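# Set cartridge tracking force on record player tonearm

## Task

Adjust the tonearm's counterweight so the newly fitted cartridge tracks at the force its data sheet gives (point 7 of the manual: 1.8 to 2.2 grams), using the stylus force gauge on the mat to check it. At the end the tonearm must be clamped in its rest and nothing may be moving. The attempt fails if at any point the robot touches the stylus; the stylus or the cartridge's front end is pressed hard; the stylus comes down onto or strikes anything quickly; the stylus or cartridge contacts the mat, the platter or any fixed part of the player; or the counterweight is turned while the stylus or cartridge is resting on the gauge. Work that stays in place only because the robot holds it does not count, and nothing may be put or knocked off the table.

## Robot and tools

Robot: two 6-joint arms with parallel grippers, named left_arm and right_arm. They face each other across the table; left_arm's base sits on the +y side at (-0.022, +0.512, +0.073) m and right_arm's at (-0.058, -0.457, +0.080) m. The names do not match sides in the camera images.

Scene frame: origin at the table centre, +z up, table top at z = +0.020 m. Results report each gripper's end_effector_position (metres) and end_effector_quat_wxyz in this frame, plus linear (m/s) and angular (rad/s) velocities. That point lies between the finger pads, 3 to 4 cm behind the tips; fingers point along the gripper's +x and close along its y. Reported hand positions can be a little off, more at long reach.

Record player facts (manual pictures 1 and 2): turning the counterweight counterclockwise as seen from the player's front raises tracking force by 3 grams per turn. Its 0 to 3 gram ring rotates with it, is read at the stub's line, and is not zeroed, so use the gauge rather than the ring. The clamp opens by pressing its short outer tail and closes by pushing the hook back over the tube. The cue lever pushed back raises the lift bar; pushed forward it lowers the arm slowly. Lowering the tonearm onto the gauge with the cue lever is always gentle enough. The gauge reads up to 5.00 g (blank above) and gives a true value only with the stylus on its tongue, the lift bar clear of the tube, and no gripper touching tonearm or gauge. Unclamped in its rest, the tube's nose rises when force is negative; gripping the counterweight can lift an unclamped tube. Only turn the counterweight with the arm lifted off the gauge.

Tool execute_actions, argument actions: a list holding at most one item, or empty. An empty list ([]) moves nothing and just reports state. An item with "rows" is a motion: rows is a list of 1 to 15 rows, each applied for one control step of 1/30 s; "steps" (1 to 15, default 15) sets how long it runs, the last row repeating to fill. An item with only "steps" (up to 300) is a wait, counted from the previous result and including your reply time. Optional "pictures" (true/false) controls whether camera images come back; by default they do. A refused call sends nothing.

Each row is one flat list of 14 numbers covering both arms, even if one arm stays put: left_arm's waist, shoulder, elbow, wrist pitch, wrist yaw, wrist roll, gripper opening, then right_arm's seven in the same order. Joint values are absolute target angles in radians, in the same convention Joint positions prints, not offsets. Ranges per arm: waist -3.054 to 3.054, shoulder 0.000 to 3.142, elbow 0.000 to 2.356, wrist pitch -1.571 to 1.571, wrist yaw -1.571 to 1.571, wrist roll -3.142 to 3.142. A target more than 0.010 rad outside a range and further out than the current angle is refused; real stops may sit 0.010 rad either side, and a target beyond them is clipped, shown by "joint sent to its limit". The opening is an absolute value from -1 to 1: +1 fully open, empty fingers meet near -0.80, lower values add nothing. Closing fully takes at least about 0.5 s.

Motion is rate limited: each step the target stays within about 0.21 rad (waist, shoulder, elbow, wrist pitch), 0.267 (wrist yaw) or 0.228 (wrist roll) of the measured angle, and is scaled back if it would move the gripper more than 70 mm. Friction can leave joints short of the target, especially small moves or long reach, so check Joint positions after each move. Arms keep heading to the last row while you think, until they settle.

Results: the state line per arm; Joint positions and Joint velocities, one block per arm with six joints (rad, rad/s) then finger-pad gap (m; 0.088 open). grip_measured is the measured opening on the command scale; to hold something, command clearly below it (further below squeezes harder, up to about 34 N per pad). Readings may be off by about 1 mm. "joint command not followed" means a clearance check altered targets; HELD marks steps where your row was not sent. MOTOR HOT warns from 50 °C; at 95 °C an OVER-TEMPERATURE FAULT holds the arm and may cut power. A TORQUE FAULT (contact torque at a joint's load limit: waist 18, shoulder 22.3, elbow 22.2, wrist pitch 5.86, wrist yaw 5.84, wrist roll 5.48 N m) stops the arm 10 s and drops the rest of the call.

zoom_image: camera (cam_head_left, cam_head_right, cam_high, cam_low, cam_left_wrist, cam_right_wrist, all 504x504) and region [x0, y0, x1, y1] in pixels from the top-left, at most 504 by 504; gives a closer look at the latest image. Calibration lines give K, distortion and T_world_to_cam per camera. show_instructions shows the manual pictures. read_manual(section="licences") returns licence text only. finished_scene(scene) ends the current scene irreversibly and reports success.

Avoid: touching the stylus, pressing the cartridge nose, fast drops of the stylus, contact with mat, platter or player body, turning the counterweight while on the gauge, arms colliding or pushing each other, hard closes, slams, drops, and knocking objects off the table. Leave the tonearm clamped and the robot clear of it when done.

Each tool is called by a JSON object that holds its "fn" and its "kwargs", one argument or row to a line.

Reference images:

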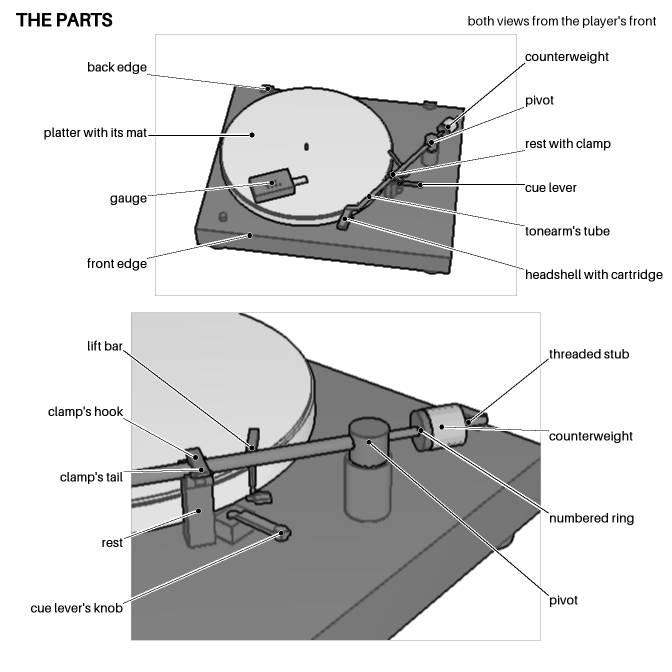

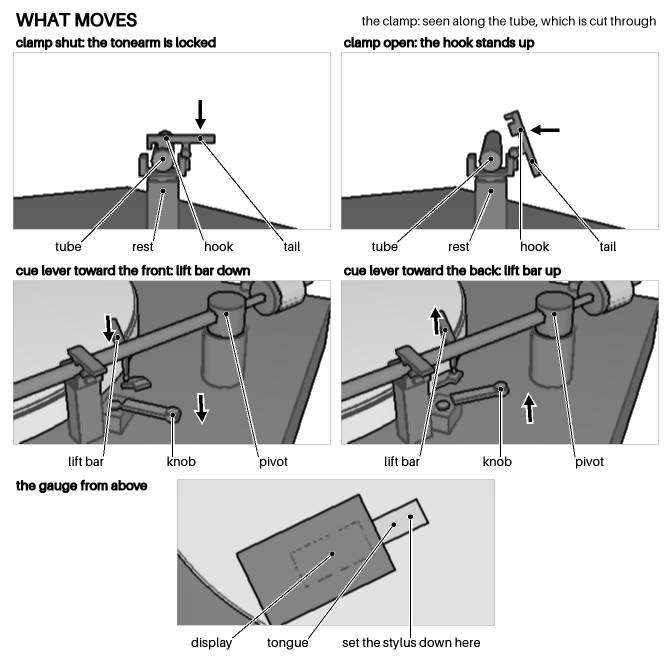

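## Session

{"fn": "execute_actions", "kwargs": {
  "actions": []
}}

Scene clock: 0.00 s of 12600.00 s.
left_arm: end_effector_position=(+0.2132, +0.1062, +0.3777) grip_measured=+0.834 end_effector_quat_wxyz=(-0.388, +0.821, -0.321, -0.270) end_effector_velocity=(-0.001, +0.003, +0.002) end_effector_angular_velocity=(+0.009, -0.007, -0.003) | right_arm: end_effector_position=(+0.3370, -0.1419, +0.3764) grip_measured=+0.845 end_effector_quat_wxyz=(+0.785, +0.107, +0.292, +0.535) end_effector_velocity=(-0.005, +0.001, +0.001) end_effector_angular_velocity=(+0.010, +0.008, +0.032)
Joint positions: left_arm=[ 0.925  1.95   2.179 -1.147 -0.513 -3.015  0.08 ] | right_arm=[-1.592  1.831  1.677 -0.343 -0.764  0.178  0.08 ]
Joint velocities: left_arm=[-0.002 -0.007 -0.002 -0.007 -0.007  0.007 -0.   ] | right_arm=[-0.002 -0.002 -0.002 -0.007 -0.037 -0.007 -0.   ]
Heat: left arm: hottest waist 32 °C (+0.0 °C/min); right arm: hottest elbow 32 °C (+0.0 °C/min).

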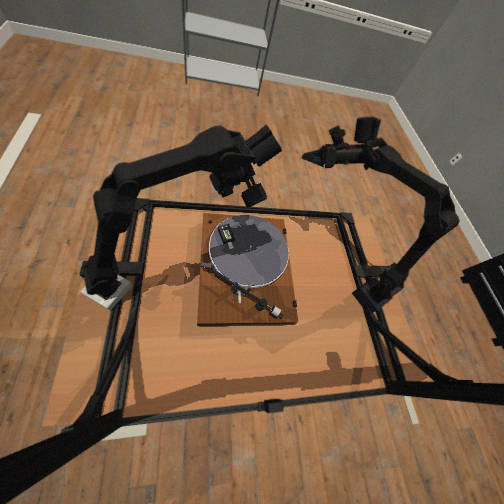

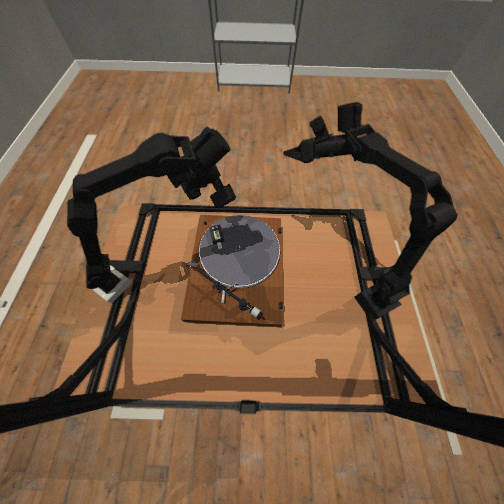

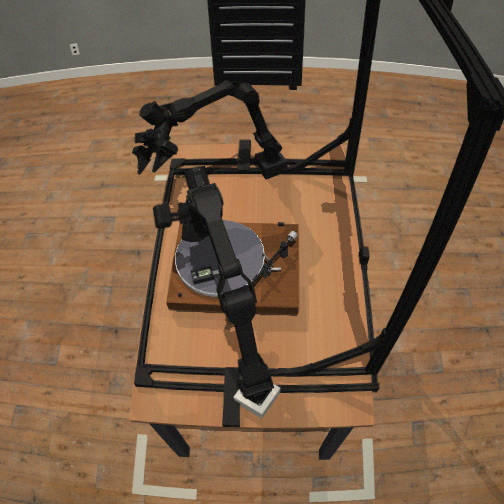

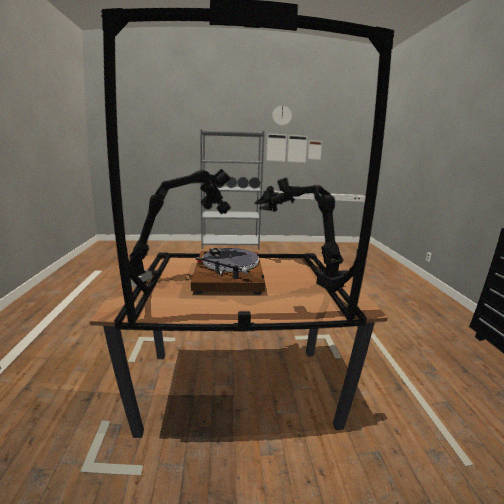

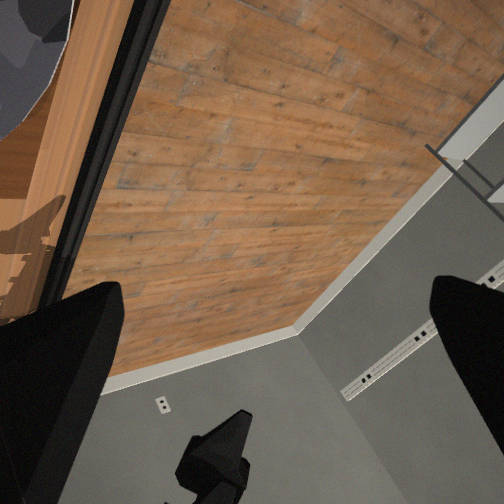

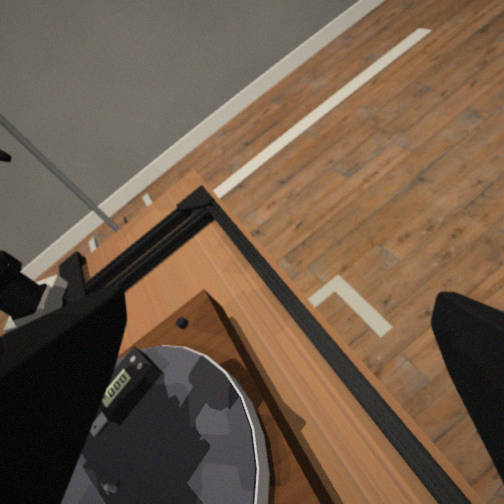

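{"fn": "zoom_image", "kwargs": {
  "camera": "cam_head_right",
  "region": [170, 205, 300, 335]
}}

{"fn": "zoom_image", "kwargs": {
  "camera": "cam_head_left",
  "region": [185, 205, 315, 335]
}}

{"fn": "zoom_image", "kwargs": {
  "camera": "cam_high",
  "region": [160, 210, 310, 320]
}}

{"fn": "zoom_image", "kwargs": {
  "camera": "cam_low",
  "region": [180, 240, 280, 300]
}}

Region (170, 205, 300, 335) of cam_head_right's 504x504 image, scaled by 3.877, with more detail than that image has.

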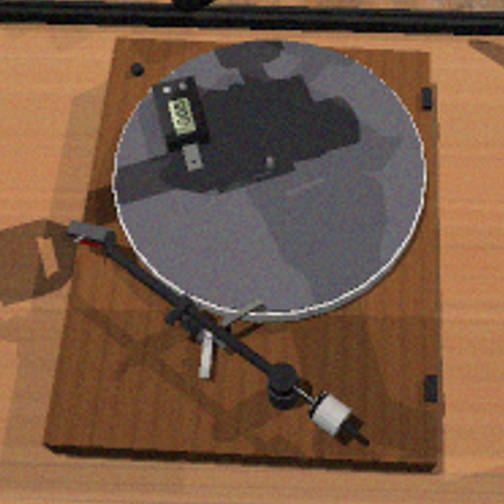

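Region (185, 205, 315, 335) of cam_head_left's 504x504 image, scaled by 3.877, with more detail than that image has.

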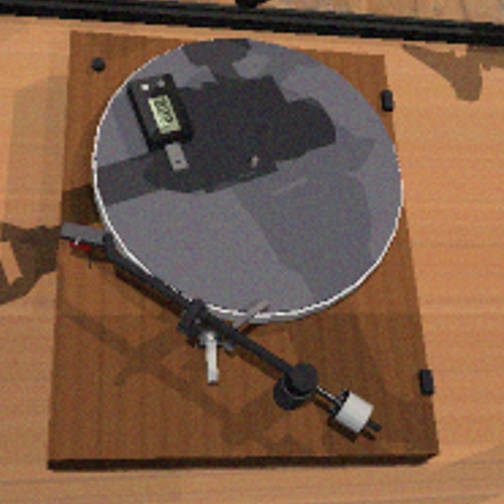

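Region (160, 210, 310, 320) of cam_high's 504x504 image, scaled by 3.360, with more detail than that image has; it fills the top 370 rows of this view, and the rest is white.

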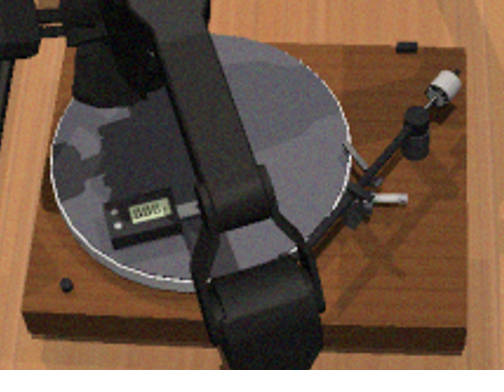

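Region (180, 240, 280, 300) of cam_low's 504x504 image, scaled by 5.040, with more detail than that image has; it fills the top 302 rows of this view, and the rest is white.

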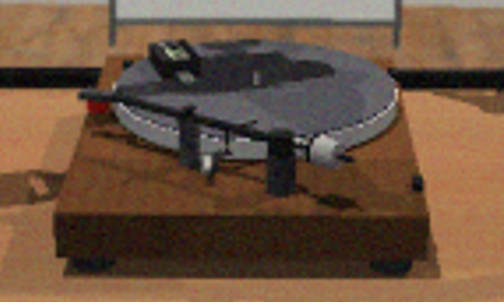

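{"fn": "execute_actions", "kwargs": {
  "actions": [
    {"rows": [[0.5,2.163,2.157,-1.56,0,0,-0.5,-1.592,1.831,1.677,-0.343,-0.764,0.178,0.845]], "steps": 15}
  ],
  "pictures": false
}}

{"fn": "execute_actions", "kwargs": {
  "actions": [
    {"steps": 60}
  ]
}}

Scene clock: 41.00 s of 12600.00 s.
left_arm: end_effector_position=(-0.0265, +0.0906, +0.2445) grip_measured=-0.496 end_effector_quat_wxyz=(-0.645, +0.319, -0.640, -0.268) end_effector_velocity=(-0.431, +0.084, -0.083) end_effector_angular_velocity=(+0.662, +0.383, -2.840) | right_arm: end_effector_position=(+0.3370, -0.1419, +0.3764) grip_measured=+0.845 end_effector_quat_wxyz=(+0.785, +0.107, +0.292, +0.535) end_effector_velocity=(-0.001, -0.000, -0.003) end_effector_angular_velocity=(-0.010, +0.003, -0.001)
Joint positions: left_arm=[ 0.534  2.148  2.166 -1.527 -0.038 -2.449  0.015] | right_arm=[-1.592  1.831  1.677 -0.343 -0.764  0.178  0.08 ]
Joint velocities: left_arm=[-0.842  0.154 -0.051 -0.374  0.52   1.971 -0.001] | right_arm=[ 0.002 -0.002 -0.007 -0.007  0.007 -0.007 -0.   ]
Heat: left arm: hottest shoulder 41 °C (+13.2 °C/min); right arm: hottest shoulder 37 °C (+7.3 °C/min).
Steps of this call (steps 1 to 90: nothing new was sent; then 37.50 s passed at rest; steps 91 to 105: all 15 steps of this action). Readings (joint positions):
91: left_arm=[0.921 1.960 2.179 -1.161 -0.495 -2.996] | right_arm=[-1.592 1.831 1.677 -0.343 -0.764 0.178]
92: left_arm=[0.909 1.968 2.179 -1.188 -0.466 -2.970] | right_arm=[-1.592 1.831 1.677 -0.343 -0.764 0.178]
94: left_arm=[0.868 1.994 2.179 -1.239 -0.402 -2.917] | right_arm=[-1.592 1.831 1.677 -0.343 -0.764 0.178]
98: left_arm=[0.762 2.072 2.176 -1.351 -0.257 -2.798] | right_arm=[-1.592 1.831 1.677 -0.343 -0.764 0.178]
105: the state above

Scene clock: 43.00 s of 12600.00 s.
left_arm: end_effector_position=(-0.0453, +0.0979, +0.2400) grip_measured=-0.500 end_effector_quat_wxyz=(+0.492, +0.508, +0.482, -0.517) end_effector_velocity=(+0.000, +0.002, +0.000) end_effector_angular_velocity=(+0.007, -0.008, -0.010) | right_arm: end_effector_position=(+0.3370, -0.1419, +0.3764) grip_measured=+0.845 end_effector_quat_wxyz=(+0.785, +0.107, +0.292, +0.535) end_effector_velocity=(+0.001, -0.002, +0.002) end_effector_angular_velocity=(+0.001, -0.025, +0.007)
Joint positions: left_arm=[ 0.501  2.157  2.163 -1.558 -0.002 -0.004  0.014] | right_arm=[-1.592  1.831  1.677 -0.343 -0.764  0.178  0.08 ]
Joint velocities: left_arm=[-0.002 -0.002 -0.002 -0.007 -0.007  0.007 -0.   ] | right_arm=[-0.007 -0.002 -0.002  0.007 -0.007 -0.022 -0.   ]
Heat: left arm: hottest shoulder 41 °C (+12.6 °C/min); right arm: hottest shoulder 37 °C (+7.0 °C/min).
Steps of this call (steps 1 to 60: the robot went on to your last target). Readings (joint positions):
1: left_arm=[0.510 2.152 2.164 -1.536 -0.024 -2.383] | right_arm=[-1.592 1.831 1.677 -0.343 -0.764 0.178]
2: left_arm=[0.495 2.155 2.164 -1.542 -0.015 -2.317] | right_arm=[-1.592 1.831 1.677 -0.343 -0.764 0.178]
4: left_arm=[0.485 2.157 2.164 -1.551 -0.007 -2.186] | right_arm=[-1.592 1.831 1.677 -0.343 -0.764 0.178]
8: left_arm=[0.497 2.157 2.164 -1.557 -0.005 -1.925] | right_arm=[-1.592 1.831 1.677 -0.343 -0.764 0.178]
60: the state above
All arms were judged still, so your last target was given up. Only a new action makes them travel on or press farther. Fingers that are still opening or closing keep moving.
camera_calibration (this result's frames):
cam_left_wrist: T_world_to_cam=[[-0.996555, 0.0736479, 0.0381412, -0.0533966], [0.0824052, 0.931294, 0.354824, -0.151233], [-0.0093886, 0.356745, -0.934155, 0.268201], [0, 0, 0, 1]] pos_world=[-0.0382322, 0.0490954, 0.306239]

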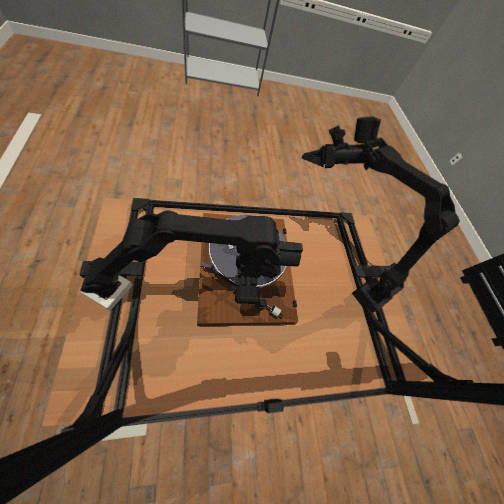

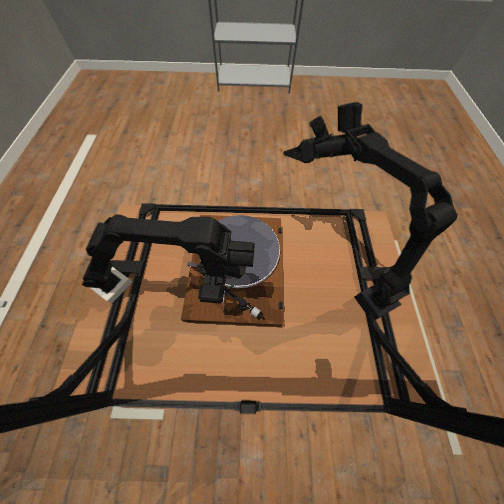

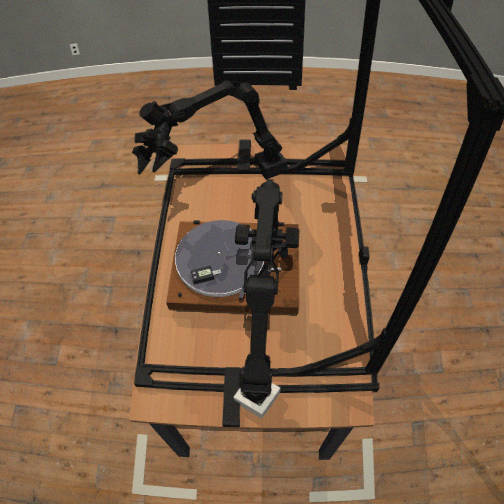

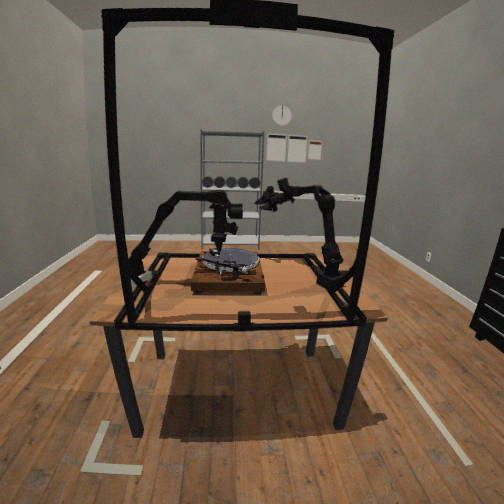

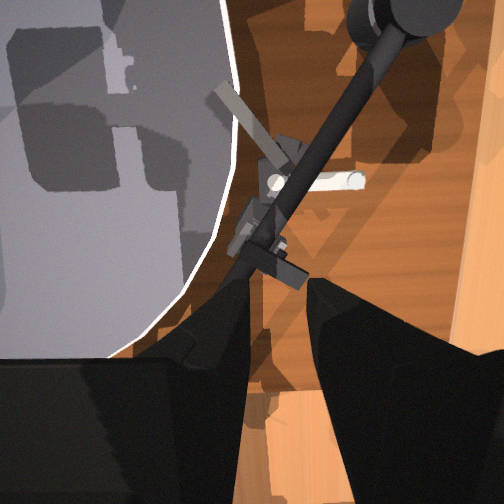

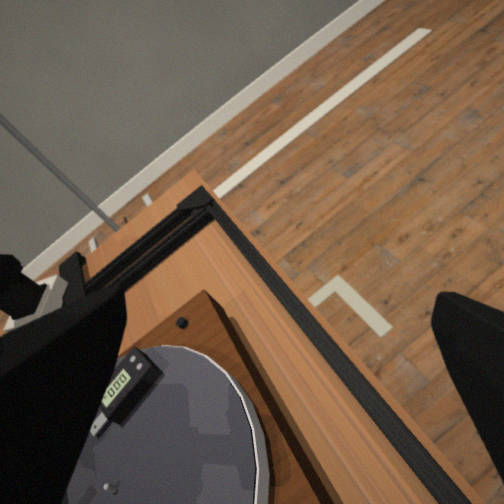

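{"fn": "execute_actions", "kwargs": {
  "actions": [
    {"rows": [[0.454,1.9985,1.709,-1.281,0,0.54,-0.85,-1.592,1.831,1.677,-0.343,-0.764,0.178,0.845]], "steps": 15}
  ],
  "pictures": false
}}

{"fn": "execute_actions", "kwargs": {
  "actions": [
    {"steps": 30}
  ]
}}

Scene clock: 54.90 s of 12600.00 s.
left_arm: end_effector_position=(-0.0627, +0.1308, +0.1852) grip_measured=-0.799 end_effector_quat_wxyz=(+0.318, +0.632, +0.320, -0.631) end_effector_velocity=(+0.001, +0.005, +0.007) end_effector_angular_velocity=(+0.002, -0.007, -0.068) | right_arm: end_effector_position=(+0.3370, -0.1419, +0.3764) grip_measured=+0.845 end_effector_quat_wxyz=(+0.785, +0.107, +0.292, +0.535) end_effector_velocity=(+0.000, -0.003, -0.001) end_effector_angular_velocity=(-0.002, +0.002, +0.002)
Joint positions: left_arm=[ 0.451  2.009  1.719 -1.284 -0.     0.53   0.   ] | right_arm=[-1.592  1.831  1.677 -0.343 -0.764  0.178  0.08 ]
Joint velocities: left_arm=[-0.002 -0.022 -0.002 -0.022 -0.007  0.066  0.   ] | right_arm=[-0.007 -0.002 -0.002 -0.007 -0.007 -0.007 -0.   ]
Heat: left arm: hottest shoulder 43 °C (+12.0 °C/min); right arm: hottest shoulder 38 °C (+6.6 °C/min).
Steps of this call (steps 1 to 90: nothing new was sent; then 8.40 s passed at rest; steps 91 to 105: all 15 steps of this action). Readings (joint positions):
91: left_arm=[0.499 2.128 2.114 -1.498 -0.002 0.056] | right_arm=[-1.592 1.831 1.677 -0.343 -0.764 0.178]
92: left_arm=[0.492 2.096 2.052 -1.434 -0.002 0.123] | right_arm=[-1.592 1.831 1.677 -0.343 -0.764 0.178]
94: left_arm=[0.472 2.043 1.939 -1.353 -0.002 0.256] | right_arm=[-1.592 1.831 1.677 -0.343 -0.764 0.178]
98: left_arm=[0.451 2.005 1.771 -1.304 -0.000 0.464] | right_arm=[-1.592 1.831 1.677 -0.343 -0.764 0.178]
105: the state above

Scene clock: 55.90 s of 12600.00 s.
left_arm: end_effector_position=(-0.0626, +0.1309, +0.1852) grip_measured=-0.799 end_effector_quat_wxyz=(+0.317, +0.632, +0.318, -0.631) end_effector_velocity=(+0.002, +0.002, +0.002) end_effector_angular_velocity=(+0.002, -0.008, +0.010) | right_arm: end_effector_position=(+0.3370, -0.1419, +0.3764) grip_measured=+0.845 end_effector_quat_wxyz=(+0.785, +0.107, +0.292, +0.535) end_effector_velocity=(-0.001, +0.000, +0.001) end_effector_angular_velocity=(-0.002, +0.007, -0.007)
Joint positions: left_arm=[ 0.451  2.008  1.719 -1.283 -0.     0.535  0.   ] | right_arm=[-1.592  1.831  1.677 -0.343 -0.764  0.178  0.08 ]
Joint velocities: left_arm=[ 0.002 -0.007 -0.002 -0.007 -0.007 -0.007  0.   ] | right_arm=[ 0.002 -0.002  0.002 -0.007  0.007  0.007 -0.   ]
Heat: left arm: hottest shoulder 43 °C (+11.8 °C/min); right arm: hottest shoulder 38 °C (+6.4 °C/min).
Steps of this call (steps 1 to 15: the robot went on to your last target; steps 16 to 30: nothing new was sent). Readings (joint positions):
1: left_arm=[0.451 2.009 1.719 -1.284 -0.000 0.531] | right_arm=[-1.592 1.831 1.677 -0.343 -0.764 0.178]
2: left_arm=[0.451 2.008 1.719 -1.284 -0.000 0.533] | right_arm=[-1.592 1.831 1.677 -0.343 -0.764 0.178]
4: left_arm=[0.451 2.008 1.719 -1.284 -0.000 0.534] | right_arm=[-1.592 1.831 1.677 -0.343 -0.764 0.178]
8: left_arm=[0.451 2.008 1.719 -1.283 -0.000 0.535] | right_arm=[-1.592 1.831 1.677 -0.343 -0.764 0.178]
30: the state above
All arms were judged still, so your last target was given up. Only a new action makes them travel on or press farther. Fingers that are still opening or closing keep moving.
camera_calibration (this result's frames):
cam_left_wrist: T_world_to_cam=[[-0.788117, 0.61415, 0.0411316, -0.129185], [0.582108, 0.721945, 0.374093, -0.105931], [0.200054, 0.318772, -0.926479, 0.221694], [0, 0, 0, 1]] pos_world=[-0.0845002, 0.0851451, 0.250336]

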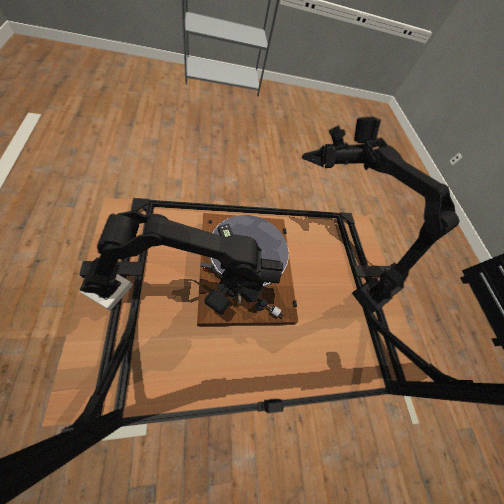

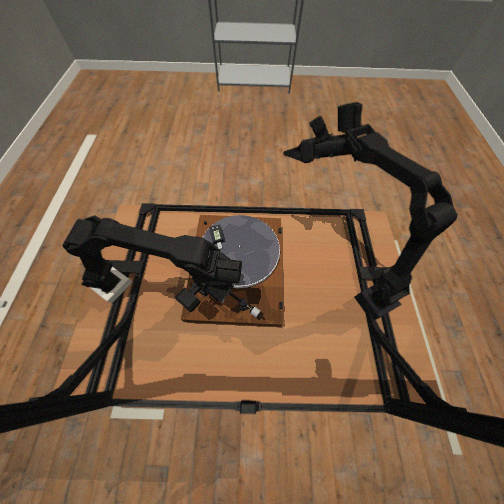

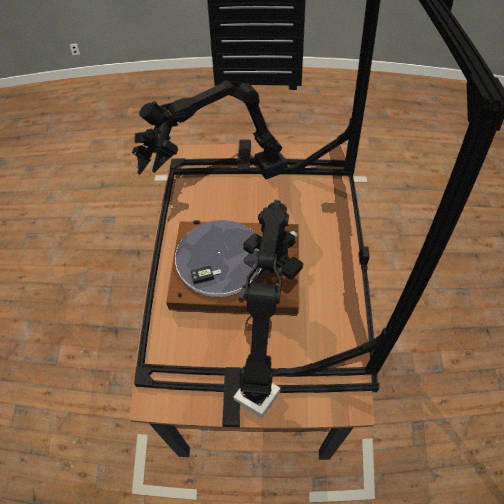

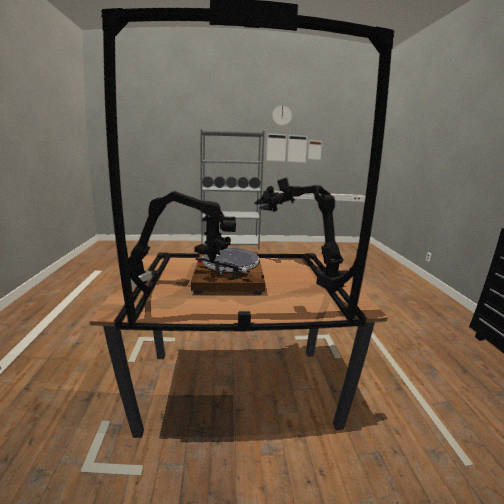

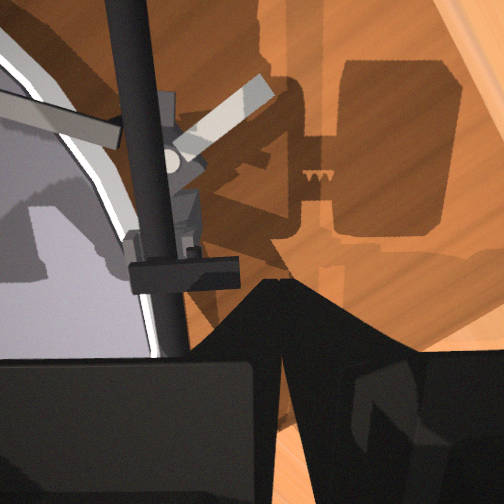

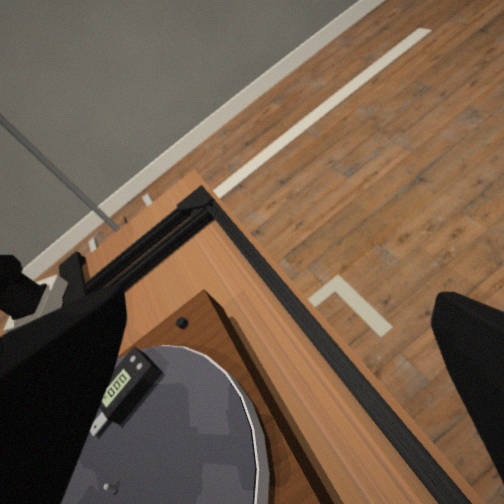

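{"fn": "execute_actions", "kwargs": {
  "actions": [
    {"rows": [[0.454,1.998,1.775,-1.345,0,0.54,-0.85,-1.592,1.831,1.677,-0.343,-0.764,0.178,0.845],[0.454,1.998,1.775,-1.345,0,0.54,-0.85,-1.592,1.831,1.677,-0.343,-0.764,0.178,0.845],[0.454,1.998,1.775,-1.345,0,0.54,-0.85,-1.592,1.831,1.677,-0.343,-0.764,0.178,0.845],[0.454,1.998,1.775,-1.345,0,0.54,-0.85,-1.592,1.831,1.677,-0.343,-0.764,0.178,0.845],[0.454,1.998,1.775,-1.345,0,0.54,-0.85,-1.592,1.831,1.677,-0.343,-0.764,0.178,0.845],[0.454,1.998,1.775,-1.345,0,0.54,-0.85,-1.592,1.831,1.677,-0.343,-0.764,0.178,0.845],[0.454,1.998,1.775,-1.345,0,0.54,-0.85,-1.592,1.831,1.677,-0.343,-0.764,0.178,0.845],[0.46,2.02,1.81,-1.355,0,0.55,-0.85,-1.592,1.831,1.677,-0.343,-0.764,0.178,0.845],[0.465,2.045,1.845,-1.365,0,0.55,-0.85,-1.592,1.831,1.677,-0.343,-0.764,0.178,0.845]], "steps": 15}
  ],
  "pictures": false
}}

{"fn": "execute_actions", "kwargs": {
  "actions": [
    {"steps": 15}
  ]
}}

Scene clock: 74.53 s of 12600.00 s.
left_arm: end_effector_position=(-0.0592, +0.1227, +0.2049) grip_measured=-0.799 end_effector_quat_wxyz=(+0.320, +0.630, +0.315, -0.633) end_effector_velocity=(+0.003, -0.006, +0.002) end_effector_angular_velocity=(+0.003, +0.007, +0.049) | right_arm: end_effector_position=(+0.3370, -0.1419, +0.3764) grip_measured=+0.845 end_effector_quat_wxyz=(+0.785, +0.107, +0.292, +0.535) end_effector_velocity=(-0.000, -0.002, -0.002) end_effector_angular_velocity=(-0.016, -0.006, -0.001)
Joint positions: left_arm=[ 0.462  2.031  1.83  -1.361 -0.     0.545  0.   ] | right_arm=[-1.592  1.831  1.677 -0.343 -0.764  0.178  0.08 ]
Joint velocities: left_arm=[ 0.012  0.027  0.046 -0.022  0.007 -0.037  0.   ] | right_arm=[-0.002 -0.002  0.002 -0.022  0.007 -0.022  0.   ]
Heat: left arm: hottest shoulder 46 °C (+10.1 °C/min); right arm: hottest shoulder 39 °C (+5.0 °C/min).
Steps of this call (steps 1 to 90: nothing new was sent; then 15.13 s passed at rest; steps 91 to 105: all 15 steps of this action). Readings (joint positions):
91: left_arm=[0.451 2.008 1.725 -1.295 -0.000 0.536] | right_arm=[-1.592 1.831 1.677 -0.343 -0.764 0.178]
92: left_arm=[0.451 2.008 1.734 -1.311 -0.000 0.536] | right_arm=[-1.592 1.831 1.677 -0.343 -0.764 0.178]
94: left_arm=[0.451 2.007 1.748 -1.329 -0.000 0.536] | right_arm=[-1.592 1.831 1.677 -0.343 -0.764 0.178]
98: left_arm=[0.451 2.006 1.769 -1.344 -0.000 0.538] | right_arm=[-1.592 1.831 1.677 -0.343 -0.764 0.178]
105: the state above

Scene clock: 75.03 s of 12600.00 s.
left_arm: end_effector_position=(-0.0591, +0.1222, +0.2039) grip_measured=-0.799 end_effector_quat_wxyz=(+0.319, +0.631, +0.316, -0.633) end_effector_velocity=(+0.005, +0.006, -0.001) end_effector_angular_velocity=(+0.023, -0.039, -0.010) | right_arm: end_effector_position=(+0.3370, -0.1419, +0.3764) grip_measured=+0.845 end_effector_quat_wxyz=(+0.785, +0.107, +0.292, +0.535) end_effector_velocity=(-0.001, -0.001, -0.001) end_effector_angular_velocity=(-0.002, +0.002, +0.007)
Joint positions: left_arm=[ 0.463  2.036  1.833 -1.363 -0.     0.546  0.   ] | right_arm=[-1.592  1.831  1.677 -0.343 -0.764  0.178  0.08 ]
Joint velocities: left_arm=[-0.002 -0.002 -0.007 -0.022 -0.037  0.007  0.   ] | right_arm=[-0.002 -0.002 -0.002 -0.007 -0.007 -0.007 -0.   ]
Heat: left arm: hottest shoulder 46 °C (+10.2 °C/min); right arm: hottest shoulder 39 °C (+5.1 °C/min).
Steps of this call (steps 1 to 15: the robot went on to your last target). Readings (joint positions):
1: left_arm=[0.463 2.032 1.831 -1.362 -0.000 0.545] | right_arm=[-1.592 1.831 1.677 -0.343 -0.764 0.178]
2: left_arm=[0.463 2.033 1.831 -1.362 -0.000 0.545] | right_arm=[-1.592 1.831 1.677 -0.343 -0.764 0.178]
4: left_arm=[0.463 2.035 1.832 -1.363 -0.000 0.546] | right_arm=[-1.592 1.831 1.677 -0.343 -0.764 0.178]
8: left_arm=[0.463 2.036 1.833 -1.363 -0.000 0.546] | right_arm=[-1.592 1.831 1.677 -0.343 -0.764 0.178]
15: the state above
All arms were judged still, so your last target was given up. Only a new action makes them travel on or press farther. Fingers that are still opening or closing keep moving.
camera_calibration (this result's frames):
cam_left_wrist: T_world_to_cam=[[-0.788558, 0.613831, 0.0372584, -0.121142], [0.581817, 0.725067, 0.368465, -0.107986], [0.199161, 0.312234, -0.928895, 0.242385], [0, 0, 0, 1]] pos_world=[-0.0809726, 0.0769766, 0.269452]

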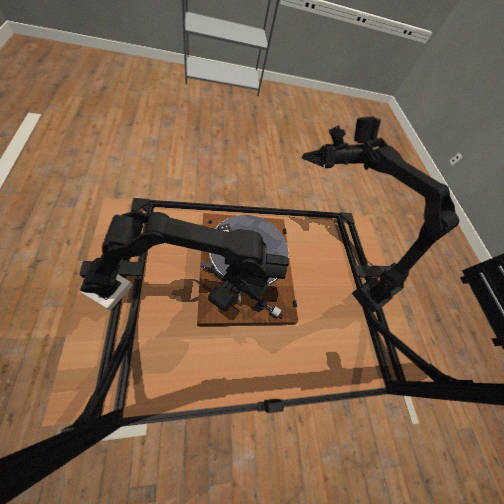

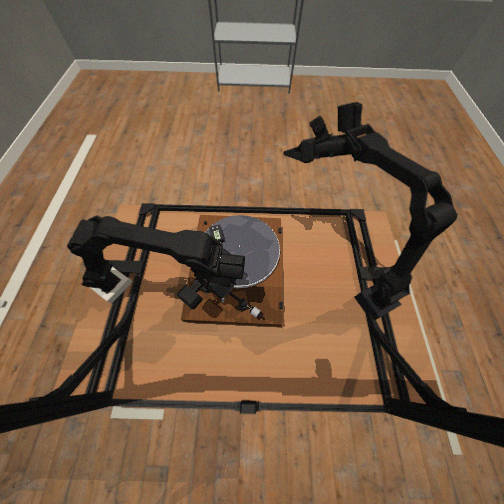

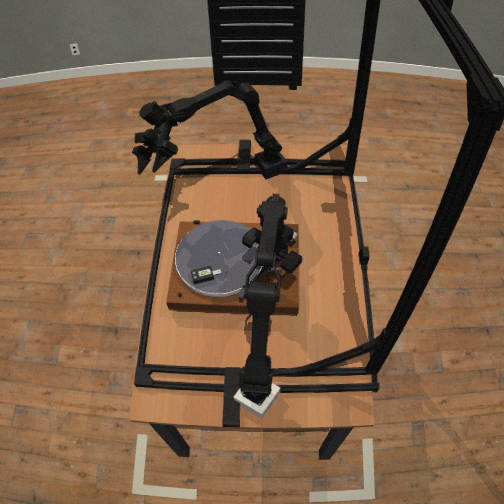

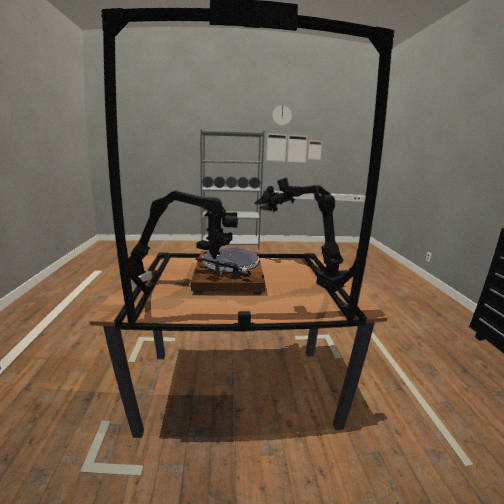

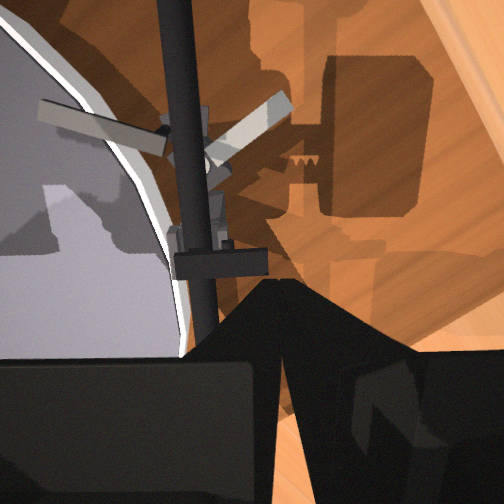

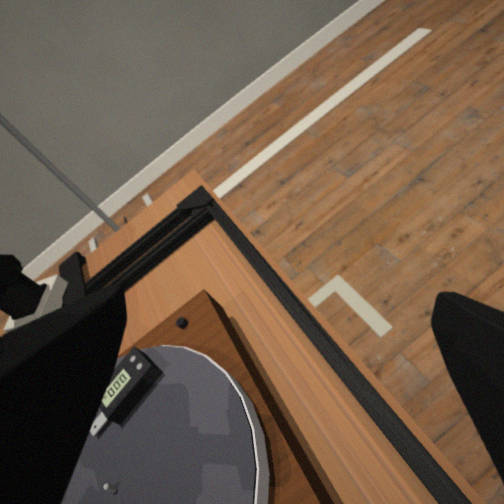

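{"fn": "execute_actions", "kwargs": {
  "actions": [
    {"rows": [[0.463,2.06,1.808,-1.328,0,0.55,-0.85,-1.592,1.831,1.677,-0.343,-0.764,0.178,0.845]], "steps": 15}
  ],
  "pictures": false
}}

{"fn": "execute_actions", "kwargs": {
  "actions": [
    {"steps": 15}
  ]
}}

Scene clock: 85.40 s of 12600.00 s.
left_arm: end_effector_position=(-0.0595, +0.1181, +0.1934) grip_measured=-0.799 end_effector_quat_wxyz=(+0.319, +0.631, +0.316, -0.633) end_effector_velocity=(-0.002, +0.002, +0.000) end_effector_angular_velocity=(+0.008, +0.007, -0.010) | right_arm: end_effector_position=(+0.3370, -0.1419, +0.3764) grip_measured=+0.845 end_effector_quat_wxyz=(+0.785, +0.107, +0.292, +0.535) end_effector_velocity=(-0.001, -0.001, -0.001) end_effector_angular_velocity=(-0.002, +0.002, +0.007)
Joint positions: left_arm=[ 0.463  2.053  1.817 -1.33  -0.     0.546  0.   ] | right_arm=[-1.592  1.831  1.677 -0.343 -0.764  0.178  0.08 ]
Joint velocities: left_arm=[-0.002 -0.002 -0.002 -0.007  0.007  0.007  0.   ] | right_arm=[-0.002 -0.002 -0.002 -0.007 -0.007 -0.007 -0.   ]
Heat: left arm: hottest shoulder 46 °C (+8.1 °C/min); right arm: hottest shoulder 40 °C (+5.1 °C/min).
Steps of this call (steps 1 to 90: nothing new was sent; then 6.87 s passed at rest; steps 91 to 105: all 15 steps of this action). Readings (joint positions):
91: left_arm=[0.463 2.038 1.832 -1.360 -0.000 0.546] | right_arm=[-1.592 1.831 1.677 -0.343 -0.764 0.178]
92: left_arm=[0.463 2.039 1.830 -1.349 -0.000 0.546] | right_arm=[-1.592 1.831 1.677 -0.343 -0.764 0.178]
94: left_arm=[0.463 2.044 1.826 -1.338 -0.000 0.546] | right_arm=[-1.592 1.831 1.677 -0.343 -0.764 0.178]
98: left_arm=[0.463 2.052 1.818 -1.332 -0.000 0.546] | right_arm=[-1.592 1.831 1.677 -0.343 -0.764 0.178]
105: the state above

Scene clock: 85.90 s of 12600.00 s.
left_arm: end_effector_position=(-0.0595, +0.1180, +0.1934) grip_measured=-0.799 end_effector_quat_wxyz=(+0.319, +0.631, +0.316, -0.633) end_effector_velocity=(+0.000, +0.002, -0.002) end_effector_angular_velocity=(+0.011, -0.008, +0.005) | right_arm: end_effector_position=(+0.3370, -0.1419, +0.3764) grip_measured=+0.845 end_effector_quat_wxyz=(+0.785, +0.107, +0.292, +0.535) end_effector_velocity=(-0.001, -0.001, -0.001) end_effector_angular_velocity=(-0.006, -0.012, +0.012)
Joint positions: left_arm=[ 0.463  2.053  1.817 -1.33  -0.     0.546  0.   ] | right_arm=[-1.592  1.831  1.677 -0.343 -0.764  0.178  0.08 ]
Joint velocities: left_arm=[-0.002  0.002 -0.002 -0.007 -0.007 -0.007  0.   ] | right_arm=[-0.002 -0.002 -0.002 -0.007 -0.007 -0.022  0.   ]
Heat: left arm: hottest shoulder 46 °C (+8.0 °C/min); right arm: hottest shoulder 40 °C (+5.0 °C/min).
Steps of this call (steps 1 to 15: the robot went on to your last target). Readings (joint positions):
1: left_arm=[0.463 2.053 1.817 -1.330 -0.000 0.546] | right_arm=[-1.592 1.831 1.677 -0.343 -0.764 0.178]
2: left_arm=[0.463 2.053 1.817 -1.330 -0.000 0.546] | right_arm=[-1.592 1.831 1.677 -0.343 -0.764 0.178]
4: left_arm=[0.463 2.053 1.817 -1.330 -0.000 0.546] | right_arm=[-1.592 1.831 1.677 -0.343 -0.764 0.178]
8: left_arm=[0.463 2.053 1.817 -1.330 -0.000 0.546] | right_arm=[-1.592 1.831 1.677 -0.343 -0.764 0.178]
15: the state above
All arms were judged still, so your last target was given up. Only a new action makes them travel on or press farther. Fingers that are still opening or closing keep moving.
camera_calibration (this result's frames):
cam_left_wrist: T_world_to_cam=[[-0.788325, 0.614117, 0.0374618, -0.118543], [0.58208, 0.724705, 0.368763, -0.100814], [0.199315, 0.312511, -0.928768, 0.233899], [0, 0, 0, 1]] pos_world=[-0.0813876, 0.072764, 0.258855]

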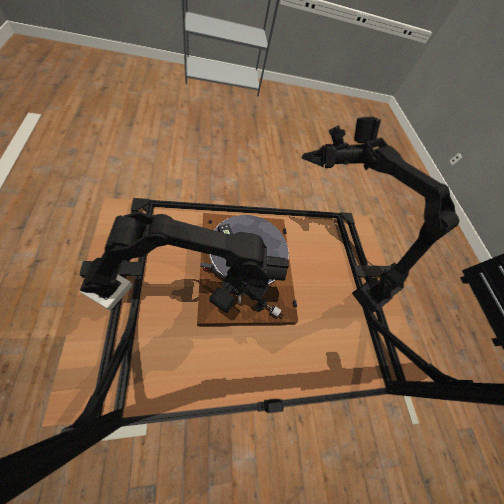

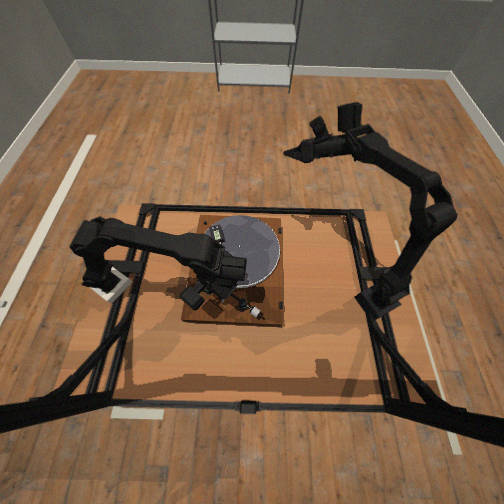

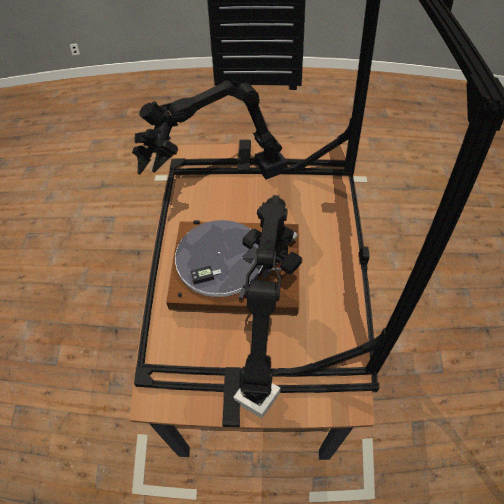

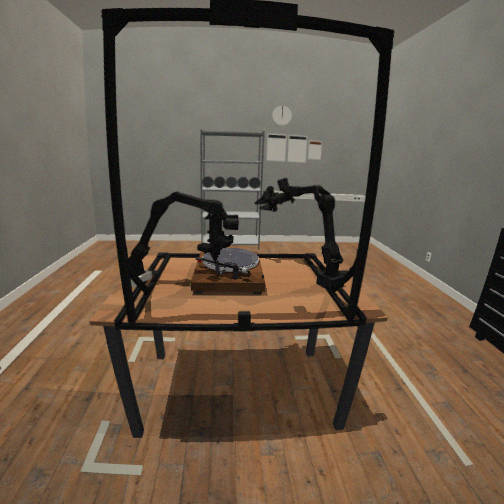

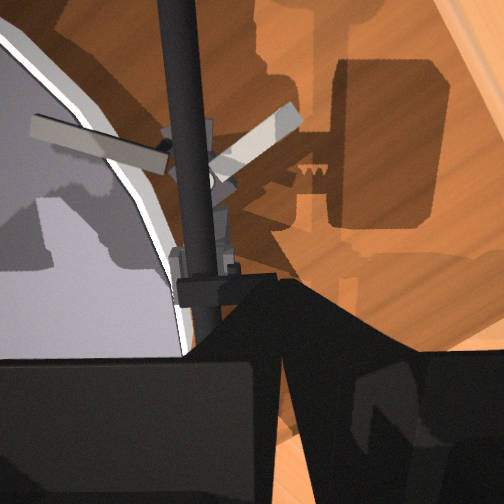

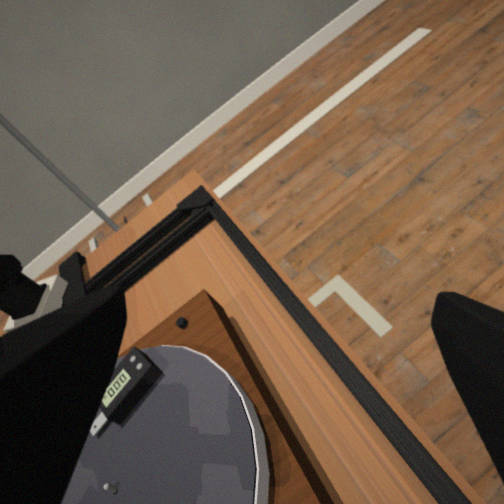

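{"fn": "execute_actions", "kwargs": {
  "actions": [
    {"rows": [[0.463,2.06,1.80,-1.32,0,0.55,-0.85,-1.592,1.831,1.677,-0.343,-0.764,0.178,0.845],[0.463,2.06,1.795,-1.315,0,0.55,-0.85,-1.592,1.831,1.677,-0.343,-0.764,0.178,0.845],[0.463,2.06,1.79,-1.31,0,0.55,-0.85,-1.592,1.831,1.677,-0.343,-0.764,0.178,0.845],[0.463,2.06,1.785,-1.305,0,0.55,-0.85,-1.592,1.831,1.677,-0.343,-0.764,0.178,0.845],[0.463,2.06,1.78,-1.30,0,0.55,-0.85,-1.592,1.831,1.677,-0.343,-0.764,0.178,0.845],[0.463,2.06,1.775,-1.295,0,0.55,-0.85,-1.592,1.831,1.677,-0.343,-0.764,0.178,0.845],[0.463,2.06,1.768,-1.288,0,0.55,-0.85,-1.592,1.831,1.677,-0.343,-0.764,0.178,0.845]], "steps": 15}
  ]
}}

Scene clock: 90.10 s of 12600.00 s.
left_arm: end_effector_position=(-0.0595, +0.1181, +0.1841) grip_measured=-0.799 end_effector_quat_wxyz=(+0.319, +0.631, +0.316, -0.633) end_effector_velocity=(+0.001, +0.004, -0.000) end_effector_angular_velocity=(+0.011, -0.008, +0.005) | right_arm: end_effector_position=(+0.3370, -0.1419, +0.3764) grip_measured=+0.845 end_effector_quat_wxyz=(+0.786, +0.107, +0.292, +0.535) end_effector_velocity=(+0.001, -0.002, -0.004) end_effector_angular_velocity=(-0.014, -0.010, -0.001)
Joint positions: left_arm=[ 0.463  2.054  1.781 -1.293 -0.     0.546  0.   ] | right_arm=[-1.592  1.831  1.677 -0.343 -0.764  0.178  0.08 ]
Joint velocities: left_arm=[-0.002 -0.007 -0.012 -0.007 -0.007 -0.007  0.   ] | right_arm=[-0.002  0.002 -0.002 -0.007  0.007 -0.022 -0.   ]
Heat: left arm: hottest shoulder 46 °C (+7.1 °C/min); right arm: hottest shoulder 40 °C (+4.1 °C/min).
Steps of this call (steps 1 to 90: nothing new was sent; then 0.70 s passed at rest; steps 91 to 105: all 15 steps of this action). Readings (joint positions):
91: left_arm=[0.463 2.054 1.815 -1.328 -0.000 0.546] | right_arm=[-1.592 1.831 1.677 -0.343 -0.764 0.178]
92: left_arm=[0.463 2.054 1.813 -1.325 -0.000 0.546] | right_arm=[-1.592 1.831 1.677 -0.343 -0.764 0.178]
94: left_arm=[0.463 2.054 1.806 -1.317 -0.000 0.546] | right_arm=[-1.592 1.831 1.677 -0.343 -0.764 0.178]
98: left_arm=[0.463 2.054 1.786 -1.299 -0.000 0.546] | right_arm=[-1.592 1.831 1.677 -0.343 -0.764 0.178]
105: the state above
camera_calibration (this result's frames):
cam_left_wrist: T_world_to_cam=[[-0.788325, 0.614117, 0.0374618, -0.118219], [0.58208, 0.724705, 0.368763, -0.0974254], [0.199315, 0.312511, -0.928768, 0.225263], [0, 0, 0, 1]] pos_world=[-0.0813835, 0.0728077, 0.249573]
cam_right_wrist: T_world_to_cam=[[0.79078, -0.41089, -0.453692, -0.146054], [-0.61113, -0.488274, -0.622984, 0.397195], [0.034452, 0.769908, -0.637224, 0.413886], [0, 0, 0, 1]] pos_world=[0.343975, -0.184727, 0.444921]

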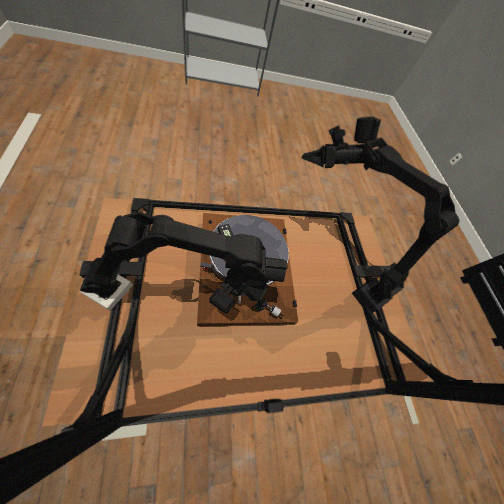

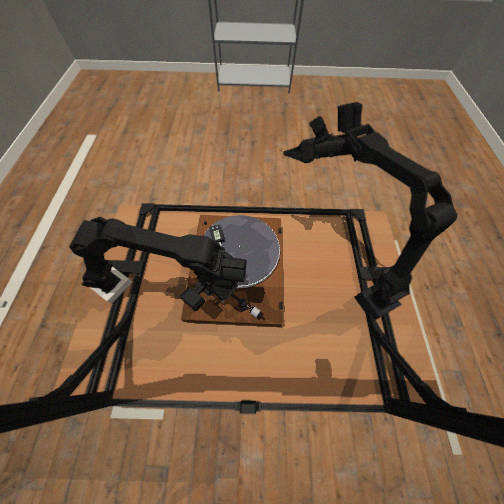

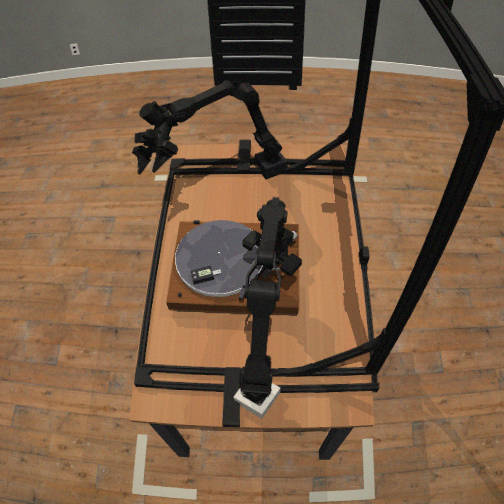

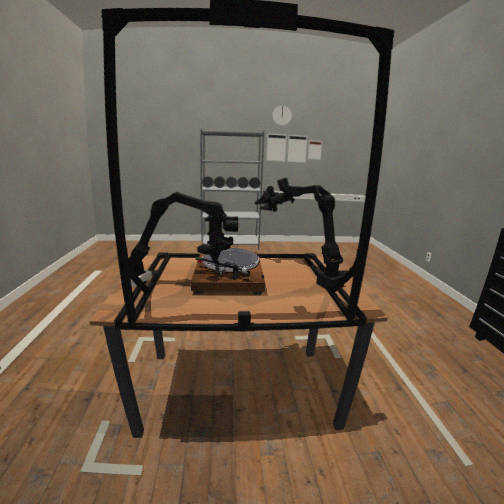

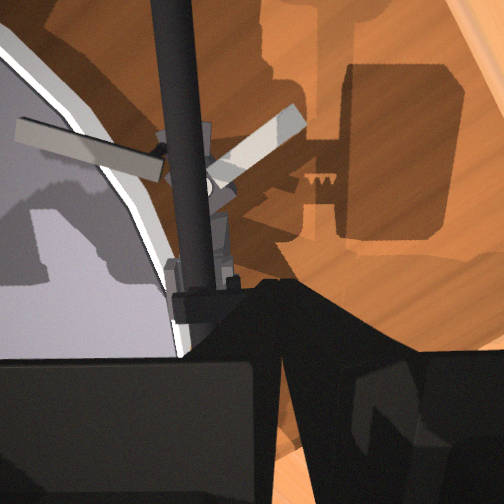

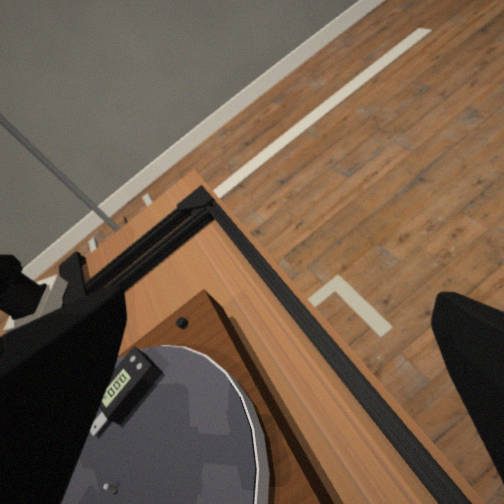

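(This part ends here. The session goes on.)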